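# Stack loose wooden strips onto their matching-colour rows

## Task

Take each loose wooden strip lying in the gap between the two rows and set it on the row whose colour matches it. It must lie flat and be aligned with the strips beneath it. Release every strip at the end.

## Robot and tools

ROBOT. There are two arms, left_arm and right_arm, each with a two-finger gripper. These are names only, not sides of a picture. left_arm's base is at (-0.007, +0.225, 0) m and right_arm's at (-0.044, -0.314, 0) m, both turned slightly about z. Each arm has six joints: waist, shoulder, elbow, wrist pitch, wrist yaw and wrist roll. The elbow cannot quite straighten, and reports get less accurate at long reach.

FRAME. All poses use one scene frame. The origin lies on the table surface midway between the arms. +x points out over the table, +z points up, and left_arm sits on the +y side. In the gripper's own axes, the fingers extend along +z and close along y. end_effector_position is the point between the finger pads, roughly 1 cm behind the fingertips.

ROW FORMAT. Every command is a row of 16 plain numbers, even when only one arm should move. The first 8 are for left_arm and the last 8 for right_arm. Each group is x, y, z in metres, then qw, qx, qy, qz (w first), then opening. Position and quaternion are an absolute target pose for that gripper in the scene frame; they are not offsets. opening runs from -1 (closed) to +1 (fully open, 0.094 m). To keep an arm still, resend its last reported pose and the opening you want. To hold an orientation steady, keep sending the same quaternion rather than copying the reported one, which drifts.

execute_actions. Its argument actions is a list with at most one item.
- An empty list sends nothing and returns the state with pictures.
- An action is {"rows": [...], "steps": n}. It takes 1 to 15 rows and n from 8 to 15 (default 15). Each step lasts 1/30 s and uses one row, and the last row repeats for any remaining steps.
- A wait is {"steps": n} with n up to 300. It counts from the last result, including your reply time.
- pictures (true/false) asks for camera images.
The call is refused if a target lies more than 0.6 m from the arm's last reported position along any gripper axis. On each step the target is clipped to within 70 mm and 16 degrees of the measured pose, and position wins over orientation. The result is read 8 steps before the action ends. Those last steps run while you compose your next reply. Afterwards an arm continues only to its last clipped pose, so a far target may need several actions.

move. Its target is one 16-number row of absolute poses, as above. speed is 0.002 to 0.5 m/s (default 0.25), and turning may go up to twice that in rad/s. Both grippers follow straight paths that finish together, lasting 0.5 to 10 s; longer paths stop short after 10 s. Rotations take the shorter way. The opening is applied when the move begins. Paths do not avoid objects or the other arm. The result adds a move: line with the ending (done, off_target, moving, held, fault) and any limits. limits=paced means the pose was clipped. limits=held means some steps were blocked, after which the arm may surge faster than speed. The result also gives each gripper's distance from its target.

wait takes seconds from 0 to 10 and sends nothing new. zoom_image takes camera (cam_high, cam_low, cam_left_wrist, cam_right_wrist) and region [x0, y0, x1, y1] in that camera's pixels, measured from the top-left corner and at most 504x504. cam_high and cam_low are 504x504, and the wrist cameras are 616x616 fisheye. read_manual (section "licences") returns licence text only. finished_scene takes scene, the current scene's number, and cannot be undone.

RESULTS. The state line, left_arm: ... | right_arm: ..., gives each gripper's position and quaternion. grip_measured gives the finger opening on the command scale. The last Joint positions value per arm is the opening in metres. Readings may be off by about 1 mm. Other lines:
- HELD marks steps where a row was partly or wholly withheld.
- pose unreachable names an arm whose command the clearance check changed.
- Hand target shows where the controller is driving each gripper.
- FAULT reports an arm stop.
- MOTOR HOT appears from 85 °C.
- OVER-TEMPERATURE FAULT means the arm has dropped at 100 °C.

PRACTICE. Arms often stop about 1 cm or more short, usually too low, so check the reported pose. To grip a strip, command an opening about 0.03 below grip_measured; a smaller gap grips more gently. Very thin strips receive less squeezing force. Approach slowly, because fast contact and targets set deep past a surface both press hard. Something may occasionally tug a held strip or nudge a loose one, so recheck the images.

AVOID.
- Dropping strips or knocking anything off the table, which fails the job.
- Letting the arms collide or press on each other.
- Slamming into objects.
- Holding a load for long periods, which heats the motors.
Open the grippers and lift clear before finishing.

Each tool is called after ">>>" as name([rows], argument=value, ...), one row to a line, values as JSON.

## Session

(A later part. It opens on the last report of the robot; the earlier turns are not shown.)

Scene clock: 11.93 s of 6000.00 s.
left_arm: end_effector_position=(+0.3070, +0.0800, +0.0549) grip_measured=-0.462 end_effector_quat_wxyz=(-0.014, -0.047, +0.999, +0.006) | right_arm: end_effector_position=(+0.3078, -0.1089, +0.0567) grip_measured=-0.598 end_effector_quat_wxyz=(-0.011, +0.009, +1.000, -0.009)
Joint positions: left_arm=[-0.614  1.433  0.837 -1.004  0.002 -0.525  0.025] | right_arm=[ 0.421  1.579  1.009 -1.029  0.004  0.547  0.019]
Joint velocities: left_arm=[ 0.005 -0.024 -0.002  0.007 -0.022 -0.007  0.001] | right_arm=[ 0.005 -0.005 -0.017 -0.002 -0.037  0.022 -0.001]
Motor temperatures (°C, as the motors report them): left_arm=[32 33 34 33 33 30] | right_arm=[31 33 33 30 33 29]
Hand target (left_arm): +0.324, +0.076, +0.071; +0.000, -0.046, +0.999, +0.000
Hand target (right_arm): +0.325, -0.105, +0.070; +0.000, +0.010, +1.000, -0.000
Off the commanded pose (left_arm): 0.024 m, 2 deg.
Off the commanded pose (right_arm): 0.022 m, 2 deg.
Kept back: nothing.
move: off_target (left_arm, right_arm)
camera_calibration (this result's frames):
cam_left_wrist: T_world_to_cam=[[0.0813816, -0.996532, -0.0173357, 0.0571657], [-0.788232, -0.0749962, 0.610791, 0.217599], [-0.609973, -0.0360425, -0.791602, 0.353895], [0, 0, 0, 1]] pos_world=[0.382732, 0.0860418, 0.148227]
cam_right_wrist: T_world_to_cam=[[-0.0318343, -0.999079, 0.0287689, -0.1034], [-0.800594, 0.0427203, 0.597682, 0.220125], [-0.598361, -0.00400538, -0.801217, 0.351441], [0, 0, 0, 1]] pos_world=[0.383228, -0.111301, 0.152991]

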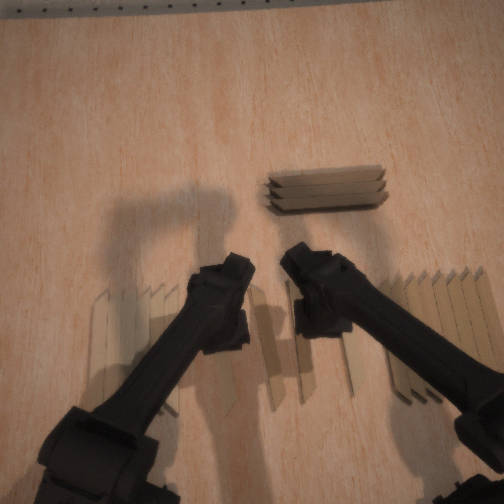

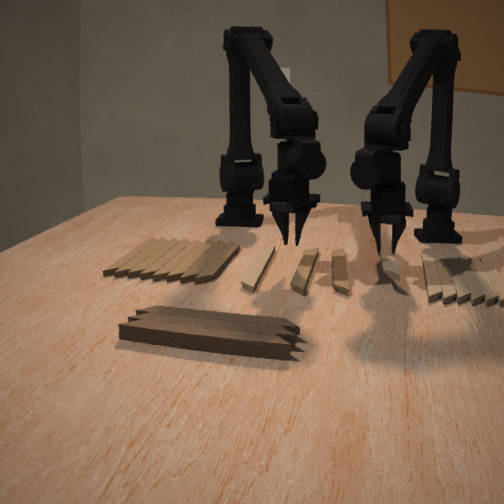

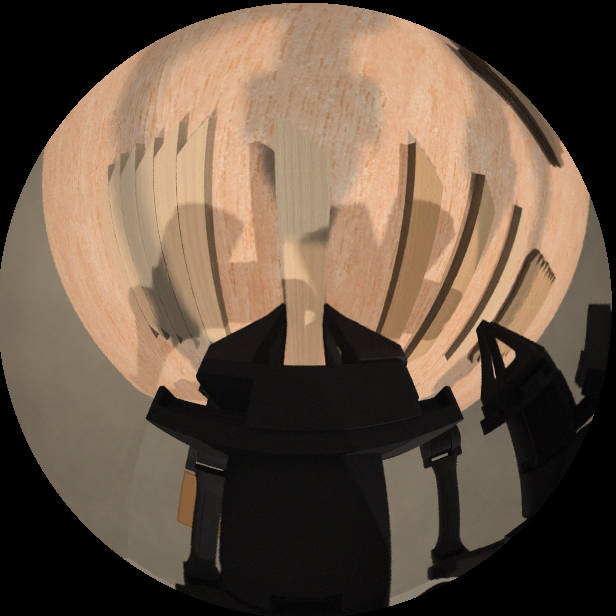

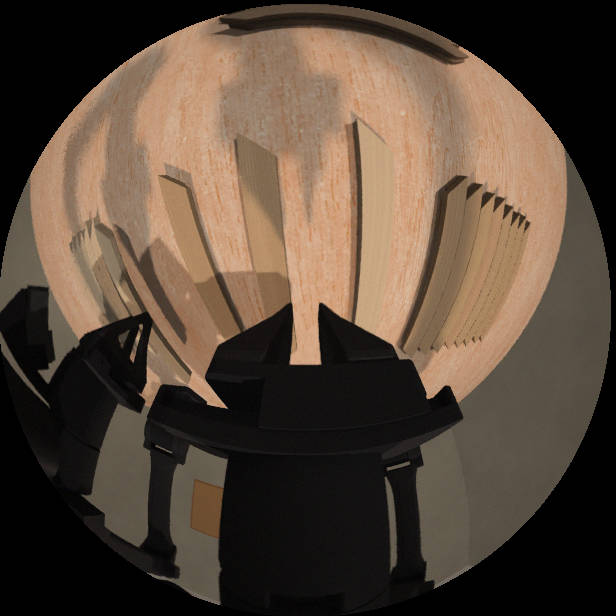

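>>> move(target=[0.335,0.285,0.085,0,0.014,1,0,-0.52,0.315,-0.078,0.05,0,-0.025,1,0,0.1], speed=0.25)

>>> move(target=[0.333,0.285,0.05,0,0.014,1,0,-0.52,0.31,-0.078,0.03,0,-0.025,1,0,0.1], speed=0.08)

Scene clock: 13.80 s of 6000.00 s.
left_arm: end_effector_position=(+0.3182, +0.2916, +0.0737) grip_measured=-0.462 end_effector_quat_wxyz=(-0.005, +0.005, +1.000, +0.008) | right_arm: end_effector_position=(+0.3029, -0.0928, +0.0455) grip_measured=+0.098 end_effector_quat_wxyz=(-0.012, -0.013, +1.000, -0.010)
Joint positions: left_arm=[ 0.009  1.35   0.813 -1.04  -0.018  0.204  0.025] | right_arm=[ 0.461  1.607  1.009 -1.003  0.004  0.543  0.052]
Joint velocities: left_arm=[-0.015 -0.015 -0.012 -0.002  0.022 -0.022 -0.001] | right_arm=[-0.005 -0.015  0.002 -0.007  0.095  0.022  0.002]
Motor temperatures (°C, as the motors report them): left_arm=[32 33 34 33 33 30] | right_arm=[31 33 33 30 33 29]
Hand target (left_arm): +0.332, +0.292, +0.086; +0.003, +0.014, +1.000, +0.008
Hand target (right_arm): +0.314, -0.078, +0.050; +0.001, -0.025, +1.000, +0.000
Off the commanded pose (left_arm): 0.021 m, 2 deg.
Off the commanded pose (right_arm): 0.020 m, 2 deg.
Kept back: nothing.
move: off_target (left_arm, right_arm)
camera_calibration (this result's frames):
cam_left_wrist: T_world_to_cam=[[-0.0237258, -0.999488, -0.0214793, 0.30198], [-0.801708, 0.00618647, 0.597684, 0.212393], [-0.597245, 0.0314007, -0.801444, 0.360256], [0, 0, 0, 1]] pos_world=[0.392603, 0.289199, 0.168268]
cam_right_wrist: T_world_to_cam=[[0.0113059, -0.999489, 0.029904, -0.100376], [-0.800499, 0.00887471, 0.599269, 0.218917], [-0.599228, -0.0307133, -0.799989, 0.337373], [0, 0, 0, 1]] pos_world=[0.378541, -0.0919061, 0.141707]

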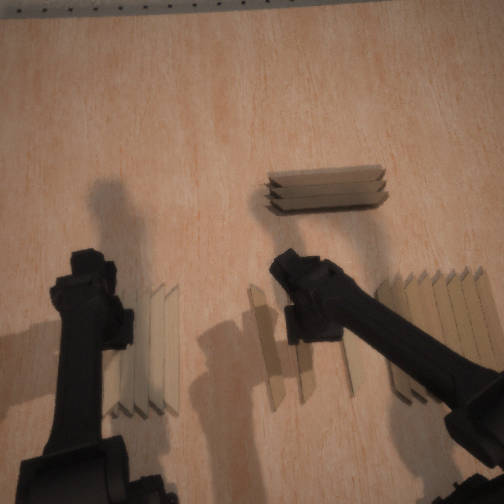

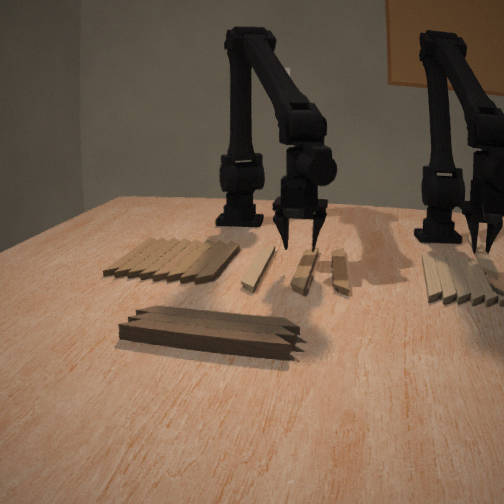

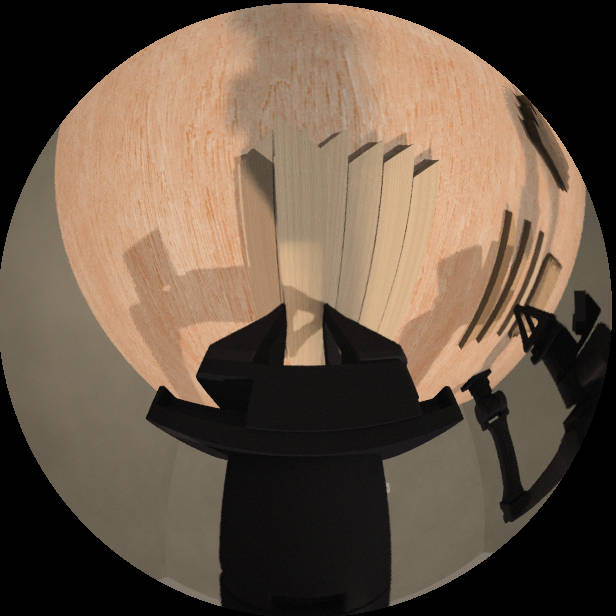

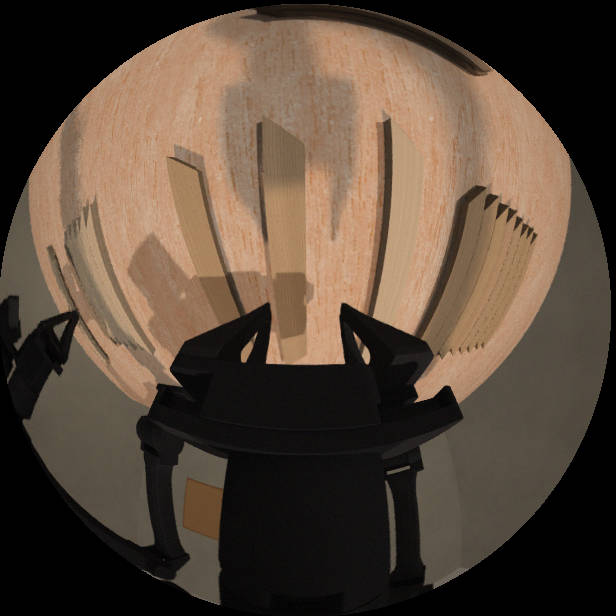

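Scene clock: 14.60 s of 6000.00 s.
left_arm: end_effector_position=(+0.3303, +0.2879, +0.0541) grip_measured=-0.462 end_effector_quat_wxyz=(-0.003, +0.010, +1.000, +0.001) | right_arm: end_effector_position=(+0.3113, -0.0848, +0.0351) grip_measured=+0.098 end_effector_quat_wxyz=(+0.001, -0.016, +1.000, -0.002)
Joint positions: left_arm=[-0.     1.412  0.813 -0.978 -0.003  0.204  0.025] | right_arm=[ 0.466  1.633  1.009 -0.947  0.004  0.543  0.052]
Joint velocities: left_arm=[-0.015 -0.005 -0.012  0.017  0.022 -0.037 -0.   ] | right_arm=[-0.005 -0.015 -0.012 -0.012 -0.007 -0.066  0.001]
Motor temperatures (°C, as the motors report them): left_arm=[32 33 34 33 33 30] | right_arm=[31 33 33 30 33 29]
Hand target (left_arm): +0.333, +0.285, +0.050; -0.000, +0.014, +1.000, -0.000
Hand target (right_arm): +0.310, -0.078, +0.030; -0.000, -0.025, +1.000, -0.000
Off the commanded pose (left_arm): 0.006 m, 1 deg.
Off the commanded pose (right_arm): 0.009 m, 1 deg.
Kept back: nothing.
move: done
camera_calibration (this result's frames):
cam_left_wrist: T_world_to_cam=[[-0.0331172, -0.999429, -0.00666138, 0.300486], [-0.803499, 0.0226598, 0.594875, 0.229844], [-0.594384, 0.025053, -0.803791, 0.352852], [0, 0, 0, 1]] pos_world=[0.404361, 0.286266, 0.148892]
cam_right_wrist: T_world_to_cam=[[0.0160889, -0.999773, 0.0139485, -0.0930464], [-0.815438, -0.00504689, 0.578822, 0.236059], [-0.57862, -0.0206868, -0.815335, 0.329255], [0, 0, 0, 1]] pos_world=[0.384502, -0.0850227, 0.133115]

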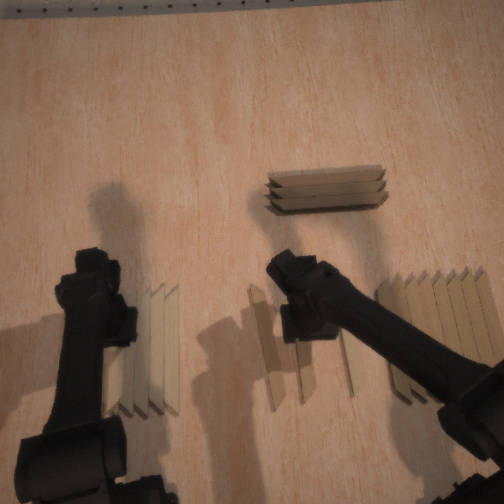

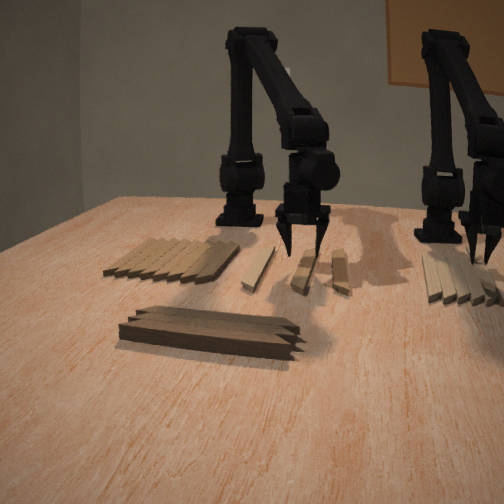

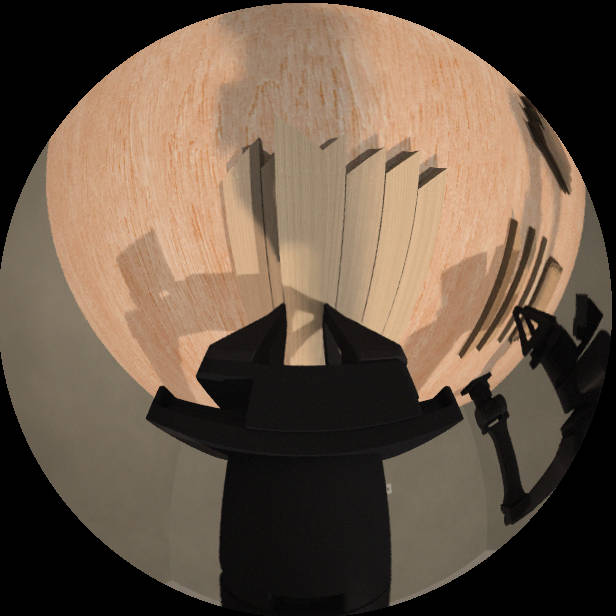

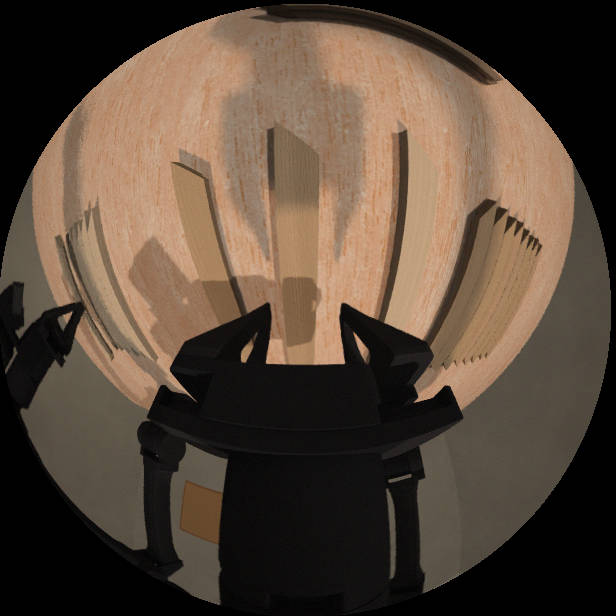

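>>> move(target=[0.318,0.29,0.036,0,0.014,1,0,-0.52,0.305,-0.072,0.002,0,-0.025,1,0,0.1], speed=0.05)

>>> zoom_image(camera="cam_left_wrist", region=[200, 90, 460, 350])

>>> zoom_image(camera="cam_low", region=[260, 200, 504, 320])

Scene clock: 16.93 s of 6000.00 s.
left_arm: end_effector_position=(+0.3180, +0.2876, +0.0387) grip_measured=-0.462 end_effector_quat_wxyz=(-0.005, +0.013, +1.000, +0.001) | right_arm: end_effector_position=(+0.3111, -0.0756, +0.0106) grip_measured=+0.098 end_effector_quat_wxyz=(+0.006, -0.024, +1.000, +0.001)
Joint positions: left_arm=[ 0.006  1.412  0.764 -0.933 -0.003  0.216  0.025] | right_arm=[ 0.485  1.68   0.99  -0.87   0.004  0.544  0.052]
Joint velocities: left_arm=[-0.015  0.005 -0.012  0.012  0.022  0.037  0.001] | right_arm=[ 0.005 -0.015 -0.002 -0.002  0.007 -0.051  0.001]
Motor temperatures (°C, as the motors report them): left_arm=[32 33 34 33 33 30] | right_arm=[31 33 33 30 33 29]
Hand target (left_arm): +0.318, +0.290, +0.036; -0.000, +0.014, +1.000, +0.000
Hand target (right_arm): +0.305, -0.073, +0.002; +0.000, -0.025, +1.000, +0.000
Off the commanded pose (left_arm): 0.004 m, 1 deg.
Off the commanded pose (right_arm): 0.011 m, 1 deg.
Kept back: nothing.
move: off_target (right_arm)
camera_calibration (this result's frames):
cam_left_wrist: T_world_to_cam=[[-0.0396228, -0.999199, -0.00562879, 0.301595], [-0.800862, 0.0283882, 0.598176, 0.226547], [-0.597537, 0.0282093, -0.801345, 0.333233], [0, 0, 0, 1]] pos_world=[0.392502, 0.285522, 0.133217]
cam_right_wrist: T_world_to_cam=[[0.0331445, -0.99942, 0.00787264, -0.0887669], [-0.820691, -0.02272, 0.570921, 0.250436], [-0.57041, -0.0253839, -0.820968, 0.306472], [0, 0, 0, 1]] pos_world=[0.383287, -0.0752461, 0.109323]

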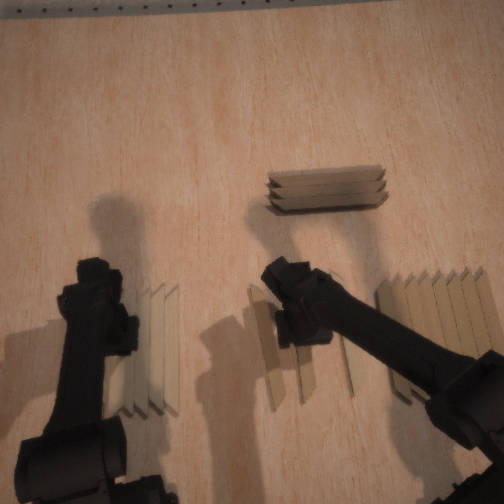

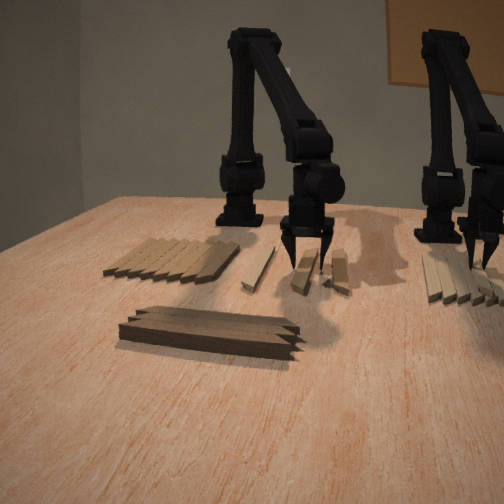

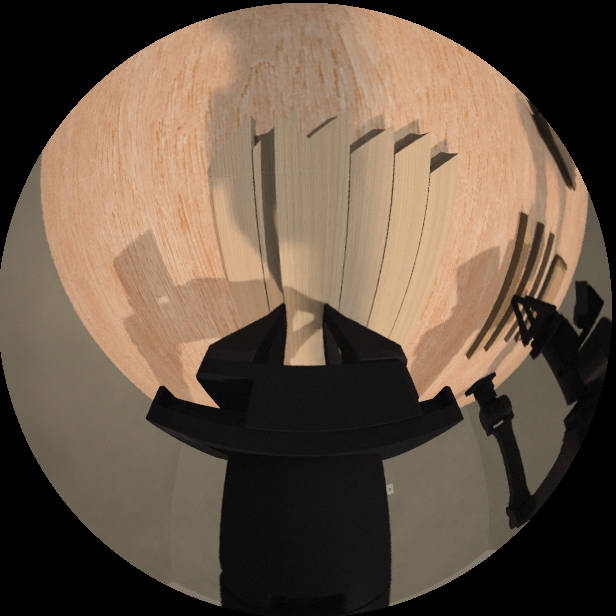

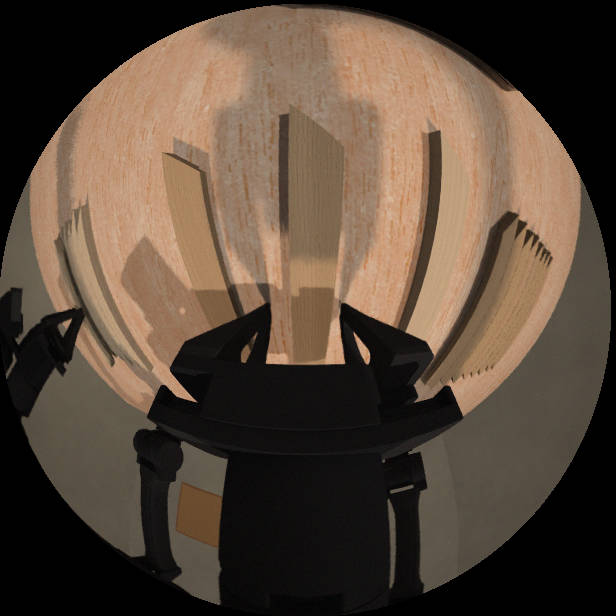

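Region (200, 90, 460, 350) of cam_left_wrist's 616x616 image, scaled by 1.938, with more detail than that image has.

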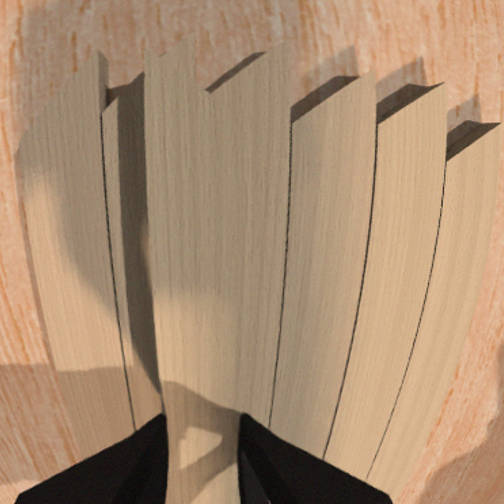

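Region (260, 200, 504, 320) of cam_low's 504x504 image, scaled by 2.066, with more detail than that image has; it fills the top 248 rows of this view, and the rest is white.

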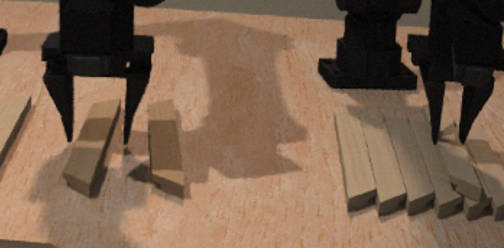

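>>> move(target=[0.318,0.303,0.04,0,0.014,1,0,-0.52,0.305,-0.076,-0.002,0,-0.025,1,0,0.1], speed=0.04)

>>> move(target=[0.318,0.303,0.026,0,0.014,1,0,-0.52,0.305,-0.076,-0.002,0,-0.025,1,0,-0.52], speed=0.03)

Scene clock: 18.30 s of 6000.00 s.
left_arm: end_effector_position=(+0.3208, +0.3019, +0.0400) grip_measured=-0.462 end_effector_quat_wxyz=(+0.007, +0.011, +1.000, +0.001) | right_arm: end_effector_position=(+0.3099, -0.0764, +0.0080) grip_measured=+0.098 end_effector_quat_wxyz=(+0.007, -0.024, +1.000, +0.002)
Joint positions: left_arm=[ 0.048  1.409  0.765 -0.912  0.002  0.255  0.025] | right_arm=[ 0.485  1.68   0.981 -0.858  0.004  0.545  0.052]
Joint velocities: left_arm=[-0.005  0.005  0.017  0.002  0.007 -0.022  0.001] | right_arm=[-0.005 -0.024  0.002 -0.012 -0.007 -0.007 -0.   ]
Motor temperatures (°C, as the motors report them): left_arm=[32 33 34 33 33 30] | right_arm=[31 33 33 30 33 29]
Hand target (left_arm): +0.318, +0.303, +0.040; +0.000, +0.014, +1.000, +0.001
Hand target (right_arm): +0.305, -0.076, -0.002; -0.000, -0.025, +1.000, -0.000
Off the commanded pose (left_arm): 0.003 m, 1 deg.
Off the commanded pose (right_arm): 0.011 m, 1 deg.
Kept back: nothing.
move: off_target (right_arm)
camera_calibration (this result's frames):
cam_left_wrist: T_world_to_cam=[[-0.0356654, -0.999339, -0.00699099, 0.314849], [-0.815803, 0.0250732, 0.577786, 0.234228], [-0.577229, 0.0263102, -0.816158, 0.330216], [0, 0, 0, 1]] pos_world=[0.392924, 0.30008, 0.136376]
cam_right_wrist: T_world_to_cam=[[0.0327455, -0.999444, 0.00624739, -0.0893522], [-0.822141, -0.0233808, 0.568803, 0.25135], [-0.568341, -0.023762, -0.82245, 0.30318], [0, 0, 0, 1]] pos_world=[0.381881, -0.0762216, 0.10694]

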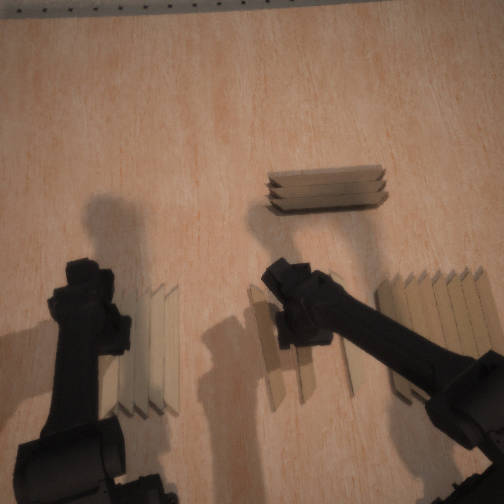

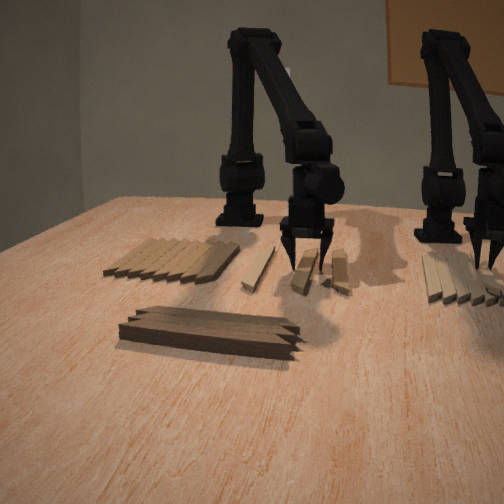

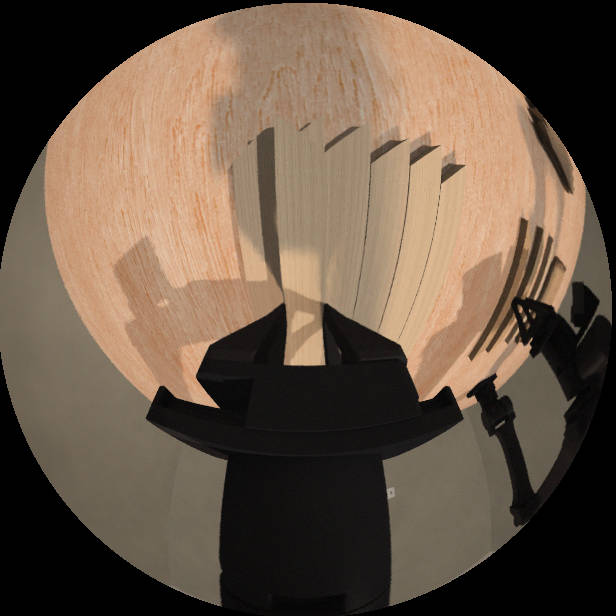

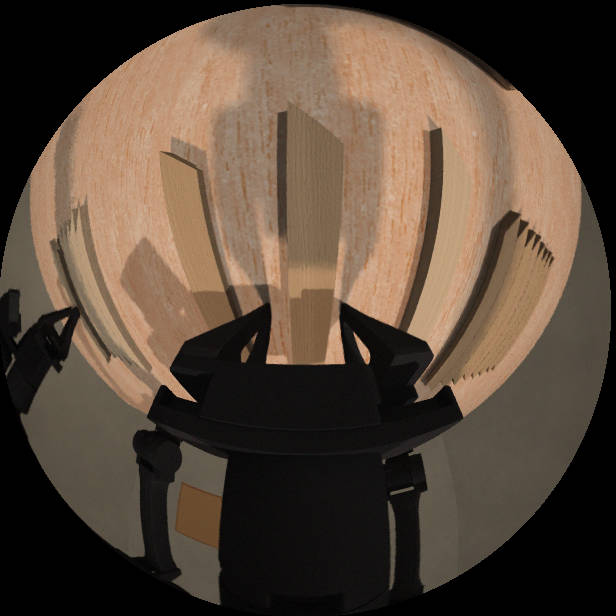

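Scene clock: 19.03 s of 6000.00 s.
left_arm: end_effector_position=(+0.3210, +0.3019, +0.0347) grip_measured=-0.462 end_effector_quat_wxyz=(+0.005, +0.012, +1.000, +0.000) | right_arm: end_effector_position=(+0.3099, -0.0764, +0.0080) grip_measured=-0.451 end_effector_quat_wxyz=(+0.007, -0.024, +1.000, +0.002)
Joint positions: left_arm=[ 0.048  1.423  0.762 -0.901  0.002  0.255  0.025] | right_arm=[ 0.485  1.68   0.981 -0.858  0.004  0.545  0.026]
Joint velocities: left_arm=[-0.005 -0.005 -0.012  0.012  0.066  0.037  0.   ] | right_arm=[ 0.005  0.015 -0.002  0.012 -0.081 -0.037 -0.   ]
Motor temperatures (°C, as the motors report them): left_arm=[32 33 34 33 33 30] | right_arm=[31 33 33 30 33 29]
Hand target (left_arm): +0.318, +0.303, +0.026; +0.000, +0.014, +1.000, -0.000
Hand target (right_arm): +0.305, -0.076, -0.002; +0.000, -0.025, +1.000, -0.000
Off the commanded pose (left_arm): 0.009 m, 1 deg.
Off the commanded pose (right_arm): 0.011 m, 1 deg.
Kept back: nothing.
move: off_target (right_arm)
camera_calibration (this result's frames):
cam_left_wrist: T_world_to_cam=[[-0.0360813, -0.999334, -0.00548074, 0.31494], [-0.812563, 0.0261444, 0.582287, 0.235948], [-0.581755, 0.0254631, -0.812965, 0.32755], [0, 0, 0, 1]] pos_world=[0.39364, 0.300221, 0.130623]
cam_right_wrist: T_world_to_cam=[[0.0327455, -0.999444, 0.00624739, -0.0893522], [-0.822141, -0.0233808, 0.568803, 0.25135], [-0.568341, -0.023762, -0.82245, 0.30318], [0, 0, 0, 1]] pos_world=[0.381881, -0.0762216, 0.10694]

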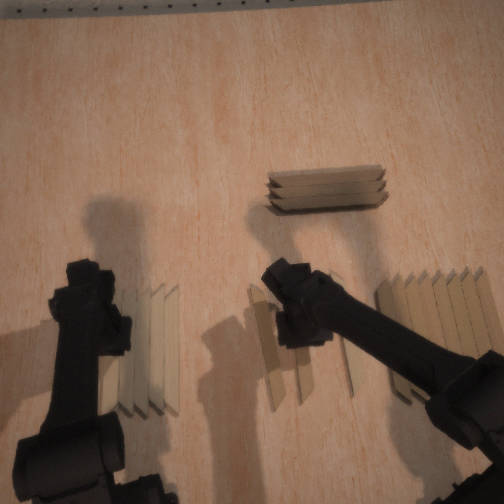

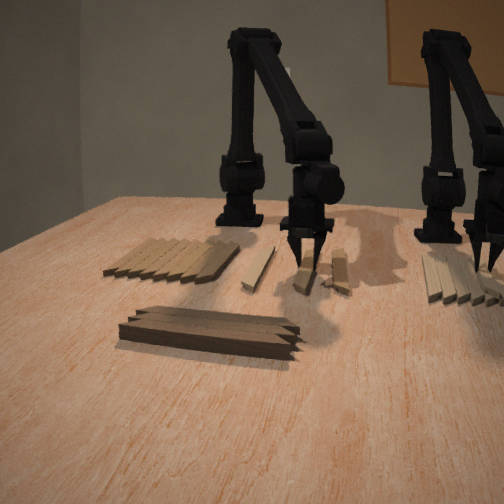

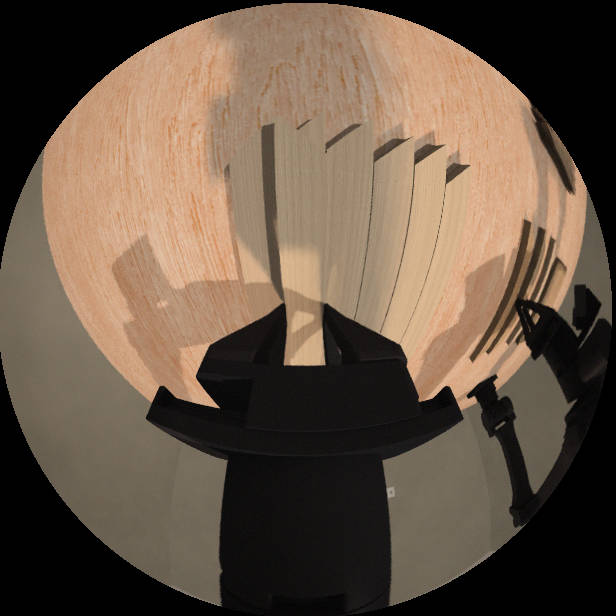

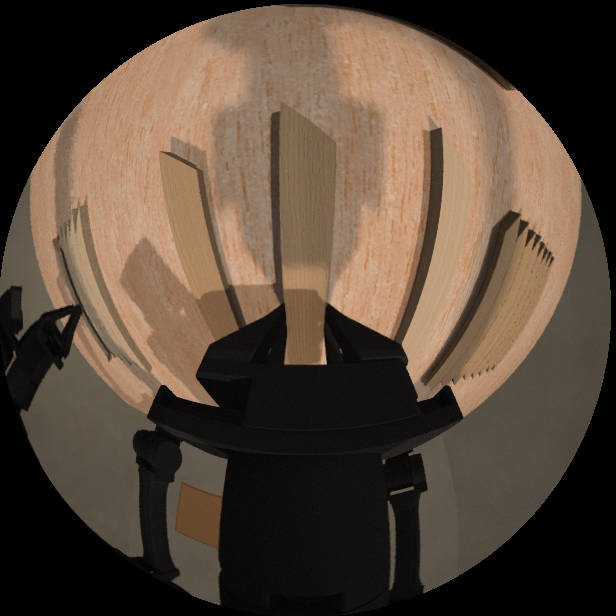

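>>> move(target=[0.32,0.302,0.034,0,0.014,1,0,-0.1,0.315,-0.076,0.07,0,-0.025,1,0,-0.52], speed=0.15)

>>> move(target=[0.33,0.302,0.1,0,0.014,1,0,0.3,0.305,-0.25,0.08,0,-0.011,1,0,-0.52])

>>> move(target=[0.34,-0.1,0.08,0,-0.016,1,0,0.3,0.3,-0.43,0.05,0,-0.011,1,0,-0.52], speed=0.3)

Scene clock: 20.27 s of 6000.00 s.
left_arm: end_effector_position=(+0.3210, +0.3019, +0.0347) grip_measured=-0.102 end_effector_quat_wxyz=(+0.005, +0.012, +1.000, +0.000) | right_arm: end_effector_position=(+0.3014, -0.0821, +0.0574) grip_measured=-0.451 end_effector_quat_wxyz=(-0.010, -0.024, +1.000, -0.009)
Joint positions: left_arm=[ 0.048  1.423  0.762 -0.901  0.002  0.255  0.042] | right_arm=[ 0.485  1.597  1.033 -1.033  0.004  0.545  0.026]
Joint velocities: left_arm=[-0.005 -0.015 -0.007 -0.007 -0.007  0.007 -0.001] | right_arm=[-0.015 -0.015  0.002 -0.002  0.007 -0.007 -0.   ]
Motor temperatures (°C, as the motors report them): left_arm=[32 33 34 33 33 30] | right_arm=[31 33 33 30 33 29]
Hand target (left_arm): +0.320, +0.302, +0.034; +0.000, +0.014, +1.000, -0.000
Hand target (right_arm): +0.316, -0.076, +0.070; +0.000, -0.025, +1.000, +0.000
Off the commanded pose (left_arm): 0.001 m, 1 deg.
Off the commanded pose (right_arm): 0.019 m, 2 deg.
Kept back: nothing.
move: off_target (right_arm)
camera_calibration (this result's frames):
cam_left_wrist: T_world_to_cam=[[-0.0360813, -0.999334, -0.00548074, 0.31494], [-0.812563, 0.0261444, 0.582287, 0.235948], [-0.581755, 0.0254631, -0.812965, 0.32755], [0, 0, 0, 1]] pos_world=[0.39364, 0.300221, 0.130623]
cam_right_wrist: T_world_to_cam=[[0.0332976, -0.999072, 0.0273102, -0.0964349], [-0.802976, -0.0104722, 0.59592, 0.209872], [-0.595081, -0.0417721, -0.80258, 0.344299], [0, 0, 0, 1]] pos_world=[0.376619, -0.0797655, 0.153894]

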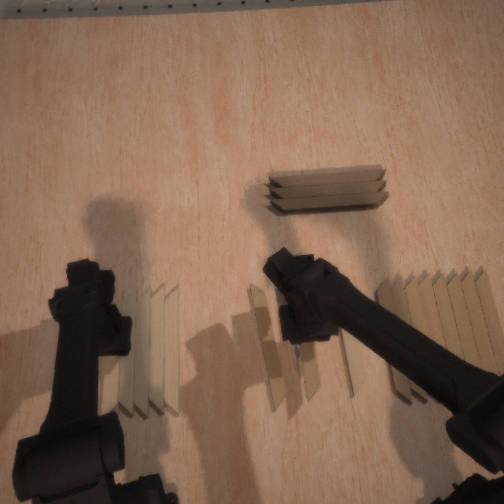

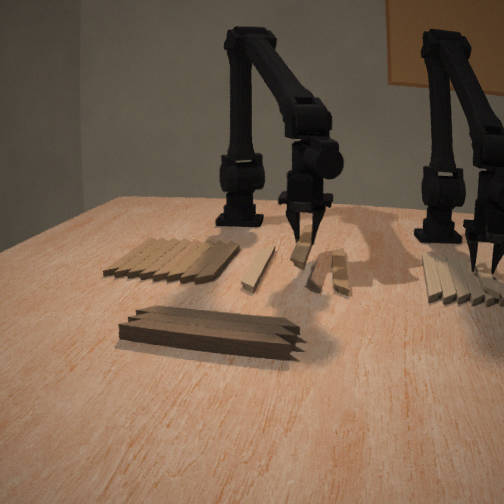

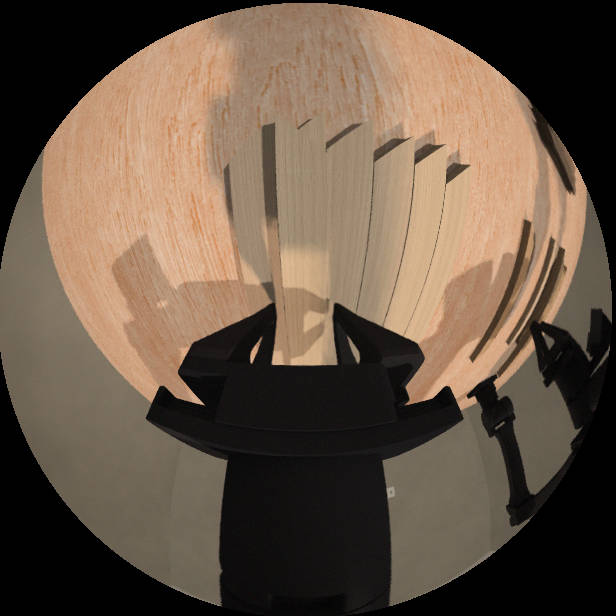

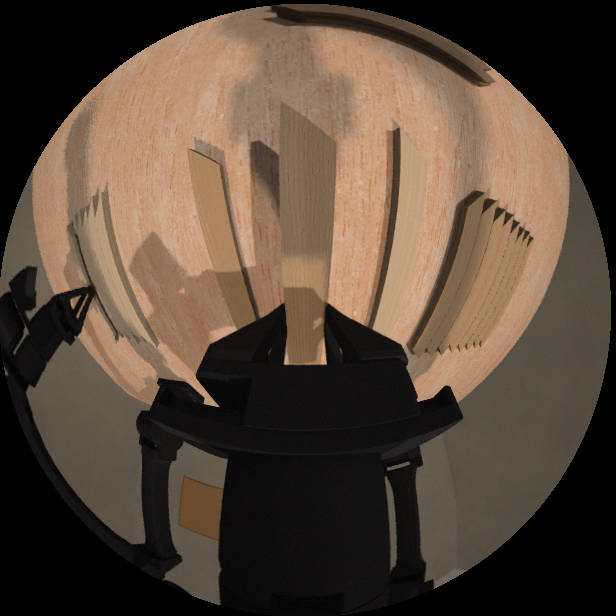

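Scene clock: 21.57 s of 6000.00 s.
left_arm: end_effector_position=(+0.3152, +0.3006, +0.0857) grip_measured=+0.298 end_effector_quat_wxyz=(-0.012, +0.011, +1.000, -0.004) | right_arm: end_effector_position=(+0.3128, -0.2497, +0.0824) grip_measured=-0.451 end_effector_quat_wxyz=(+0.007, -0.004, +1.000, -0.001)
Joint positions: left_arm=[ 0.048  1.342  0.841 -1.095  0.002  0.255  0.061] | right_arm=[ 0.072  1.405  0.894 -1.046  0.004  0.172  0.026]
Joint velocities: left_arm=[-0.015 -0.005 -0.002 -0.002 -0.007 -0.037 -0.001] | right_arm=[-0.005 -0.015  0.017 -0.007  0.051 -0.051  0.   ]
Motor temperatures (°C, as the motors report them): left_arm=[32 33 34 33 33 30] | right_arm=[31 33 33 30 33 29]
Hand target (left_arm): +0.329, +0.302, +0.100; +0.000, +0.014, +1.000, -0.000
Hand target (right_arm): +0.305, -0.250, +0.081; -0.002, -0.011, +1.000, -0.000
Off the commanded pose (left_arm): 0.021 m, 1 deg.
Off the commanded pose (right_arm): 0.008 m, 1 deg.
Kept back: nothing.
move: off_target (left_arm)
camera_calibration (this result's frames):
cam_left_wrist: T_world_to_cam=[[-0.0361138, -0.999342, 0.0035149, 0.31288], [-0.792887, 0.0307935, 0.60859, 0.19173], [-0.608298, 0.0191916, -0.793477, 0.374227], [0, 0, 0, 1]] pos_world=[0.390961, 0.299588, 0.179156]
cam_right_wrist: T_world_to_cam=[[-0.00733298, -0.99991, 0.0112089, -0.251095], [-0.822382, 0.0124073, 0.568801, 0.216387], [-0.568889, -0.00504701, -0.822399, 0.366759], [0, 0, 0, 1]] pos_world=[0.384756, -0.251906, 0.181356]

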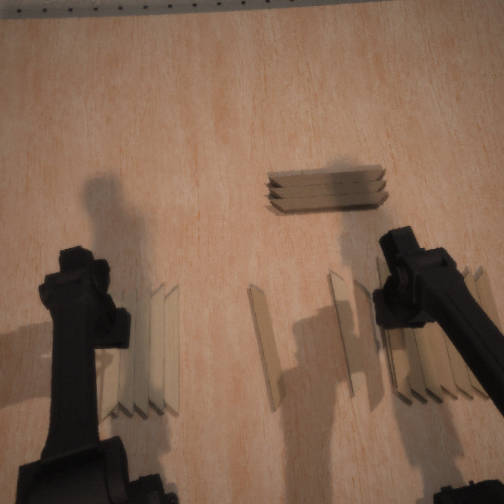

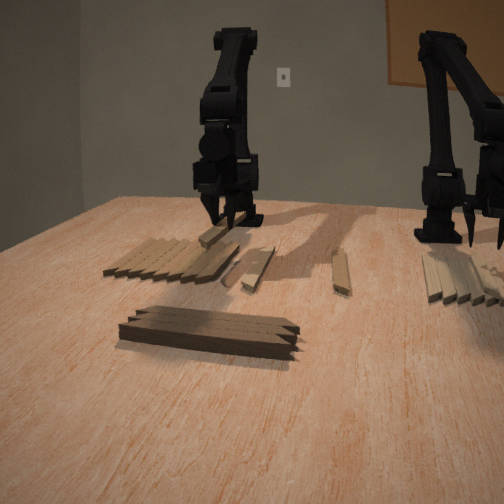

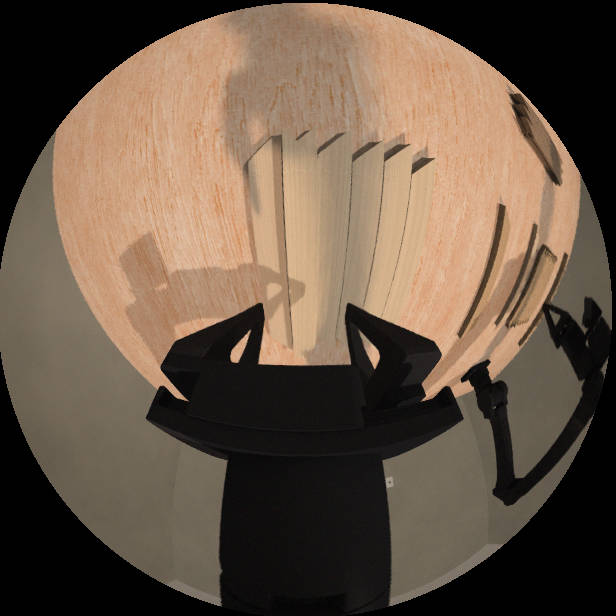

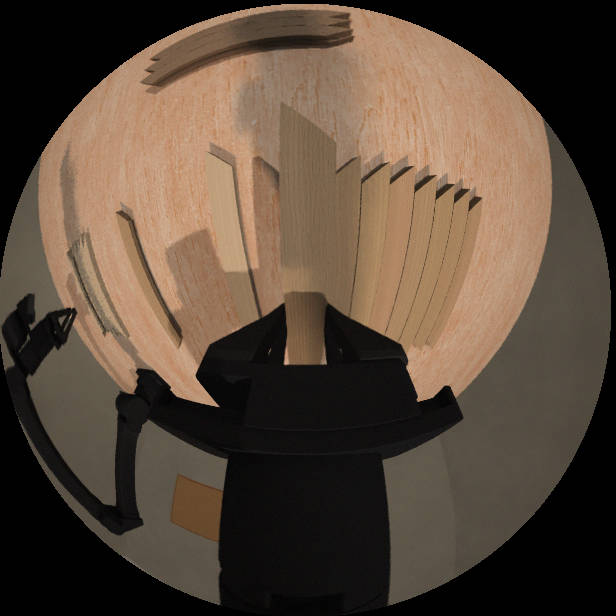

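Scene clock: 23.50 s of 6000.00 s.
left_arm: end_effector_position=(+0.3300, -0.1016, +0.0719) grip_measured=+0.298 end_effector_quat_wxyz=(-0.013, -0.006, +1.000, -0.008) | right_arm: end_effector_position=(+0.2944, -0.4267, +0.0510) grip_measured=-0.451 end_effector_quat_wxyz=(-0.009, -0.008, +1.000, +0.001)
Joint positions: left_arm=[-0.942  1.691  1.198 -1.085  0.029 -0.771  0.061] | right_arm=[-0.427  1.46   0.854 -0.982  0.004 -0.335  0.026]
Joint velocities: left_arm=[-0.005 -0.005  0.017  0.007 -0.066 -0.066  0.001] | right_arm=[-0.005 -0.005 -0.007  0.007 -0.022  0.022  0.   ]
Motor temperatures (°C, as the motors report them): left_arm=[32 33 35 33 33 30] | right_arm=[31 33 33 30 33 29]
Hand target (left_arm): +0.343, -0.108, +0.080; -0.006, -0.016, +1.000, -0.012
Hand target (right_arm): +0.299, -0.430, +0.050; -0.003, -0.011, +1.000, +0.001
Off the commanded pose (left_arm): 0.013 m, 2 deg.
Off the commanded pose (right_arm): 0.007 m, 1 deg.
Kept back: nothing.
move: off_target (left_arm)
camera_calibration (this result's frames):
cam_left_wrist: T_world_to_cam=[[-0.00046278, -0.999934, 0.0114495, -0.100831], [-0.792502, 0.00734943, 0.609825, 0.221597], [-0.609869, -0.00879153, -0.792453, 0.37762], [0, 0, 0, 1]] pos_world=[0.405868, -0.0991332, 0.165266]
cam_right_wrist: T_world_to_cam=[[0.000657849, -0.999967, 0.00812509, -0.430094], [-0.804254, 0.00429956, 0.59427, 0.211215], [-0.594285, -0.00692558, -0.804225, 0.335278], [0, 0, 0, 1]] pos_world=[0.369404, -0.428666, 0.147614]

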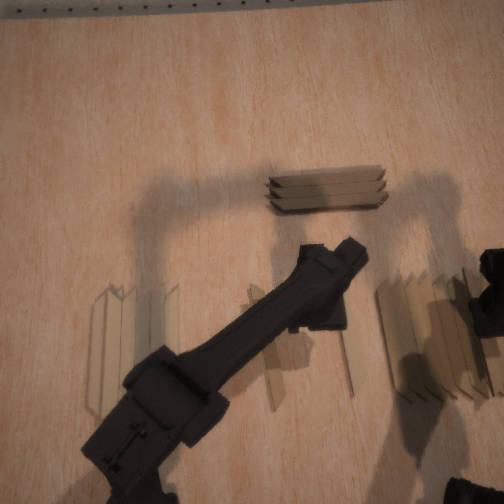

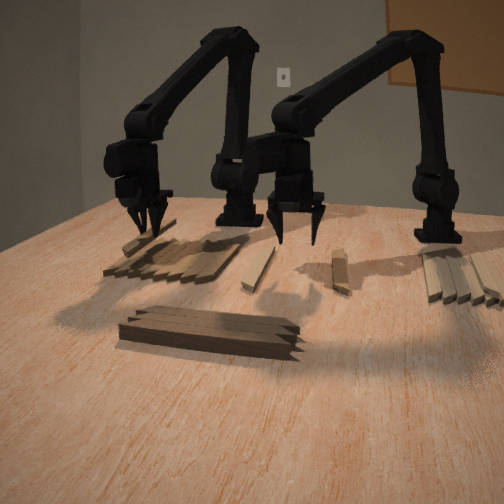

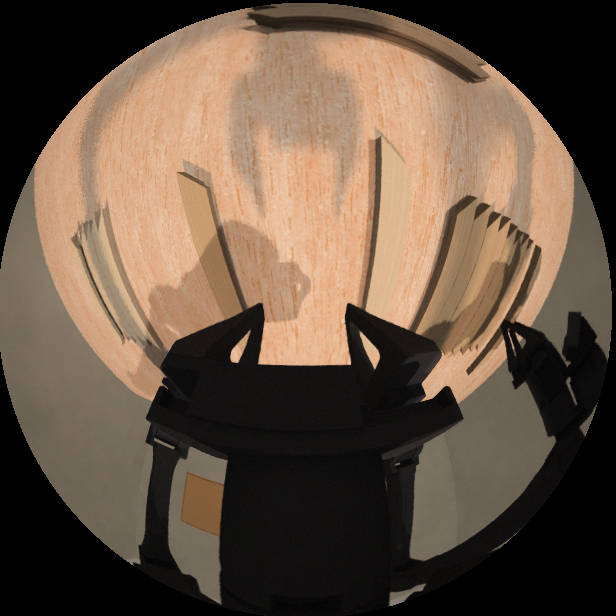

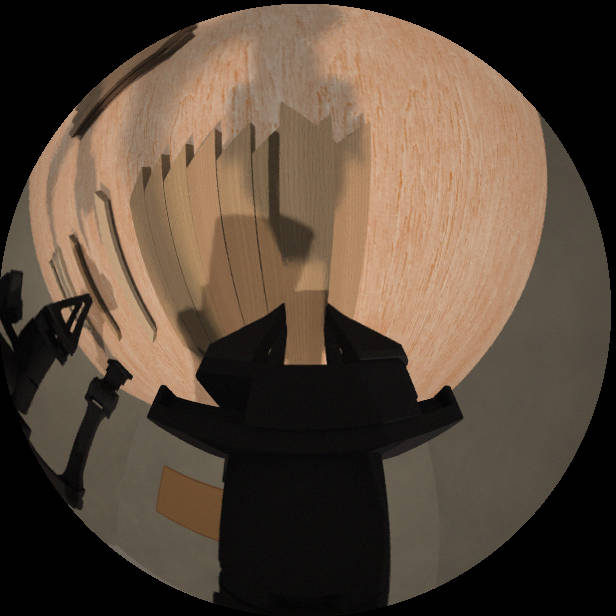

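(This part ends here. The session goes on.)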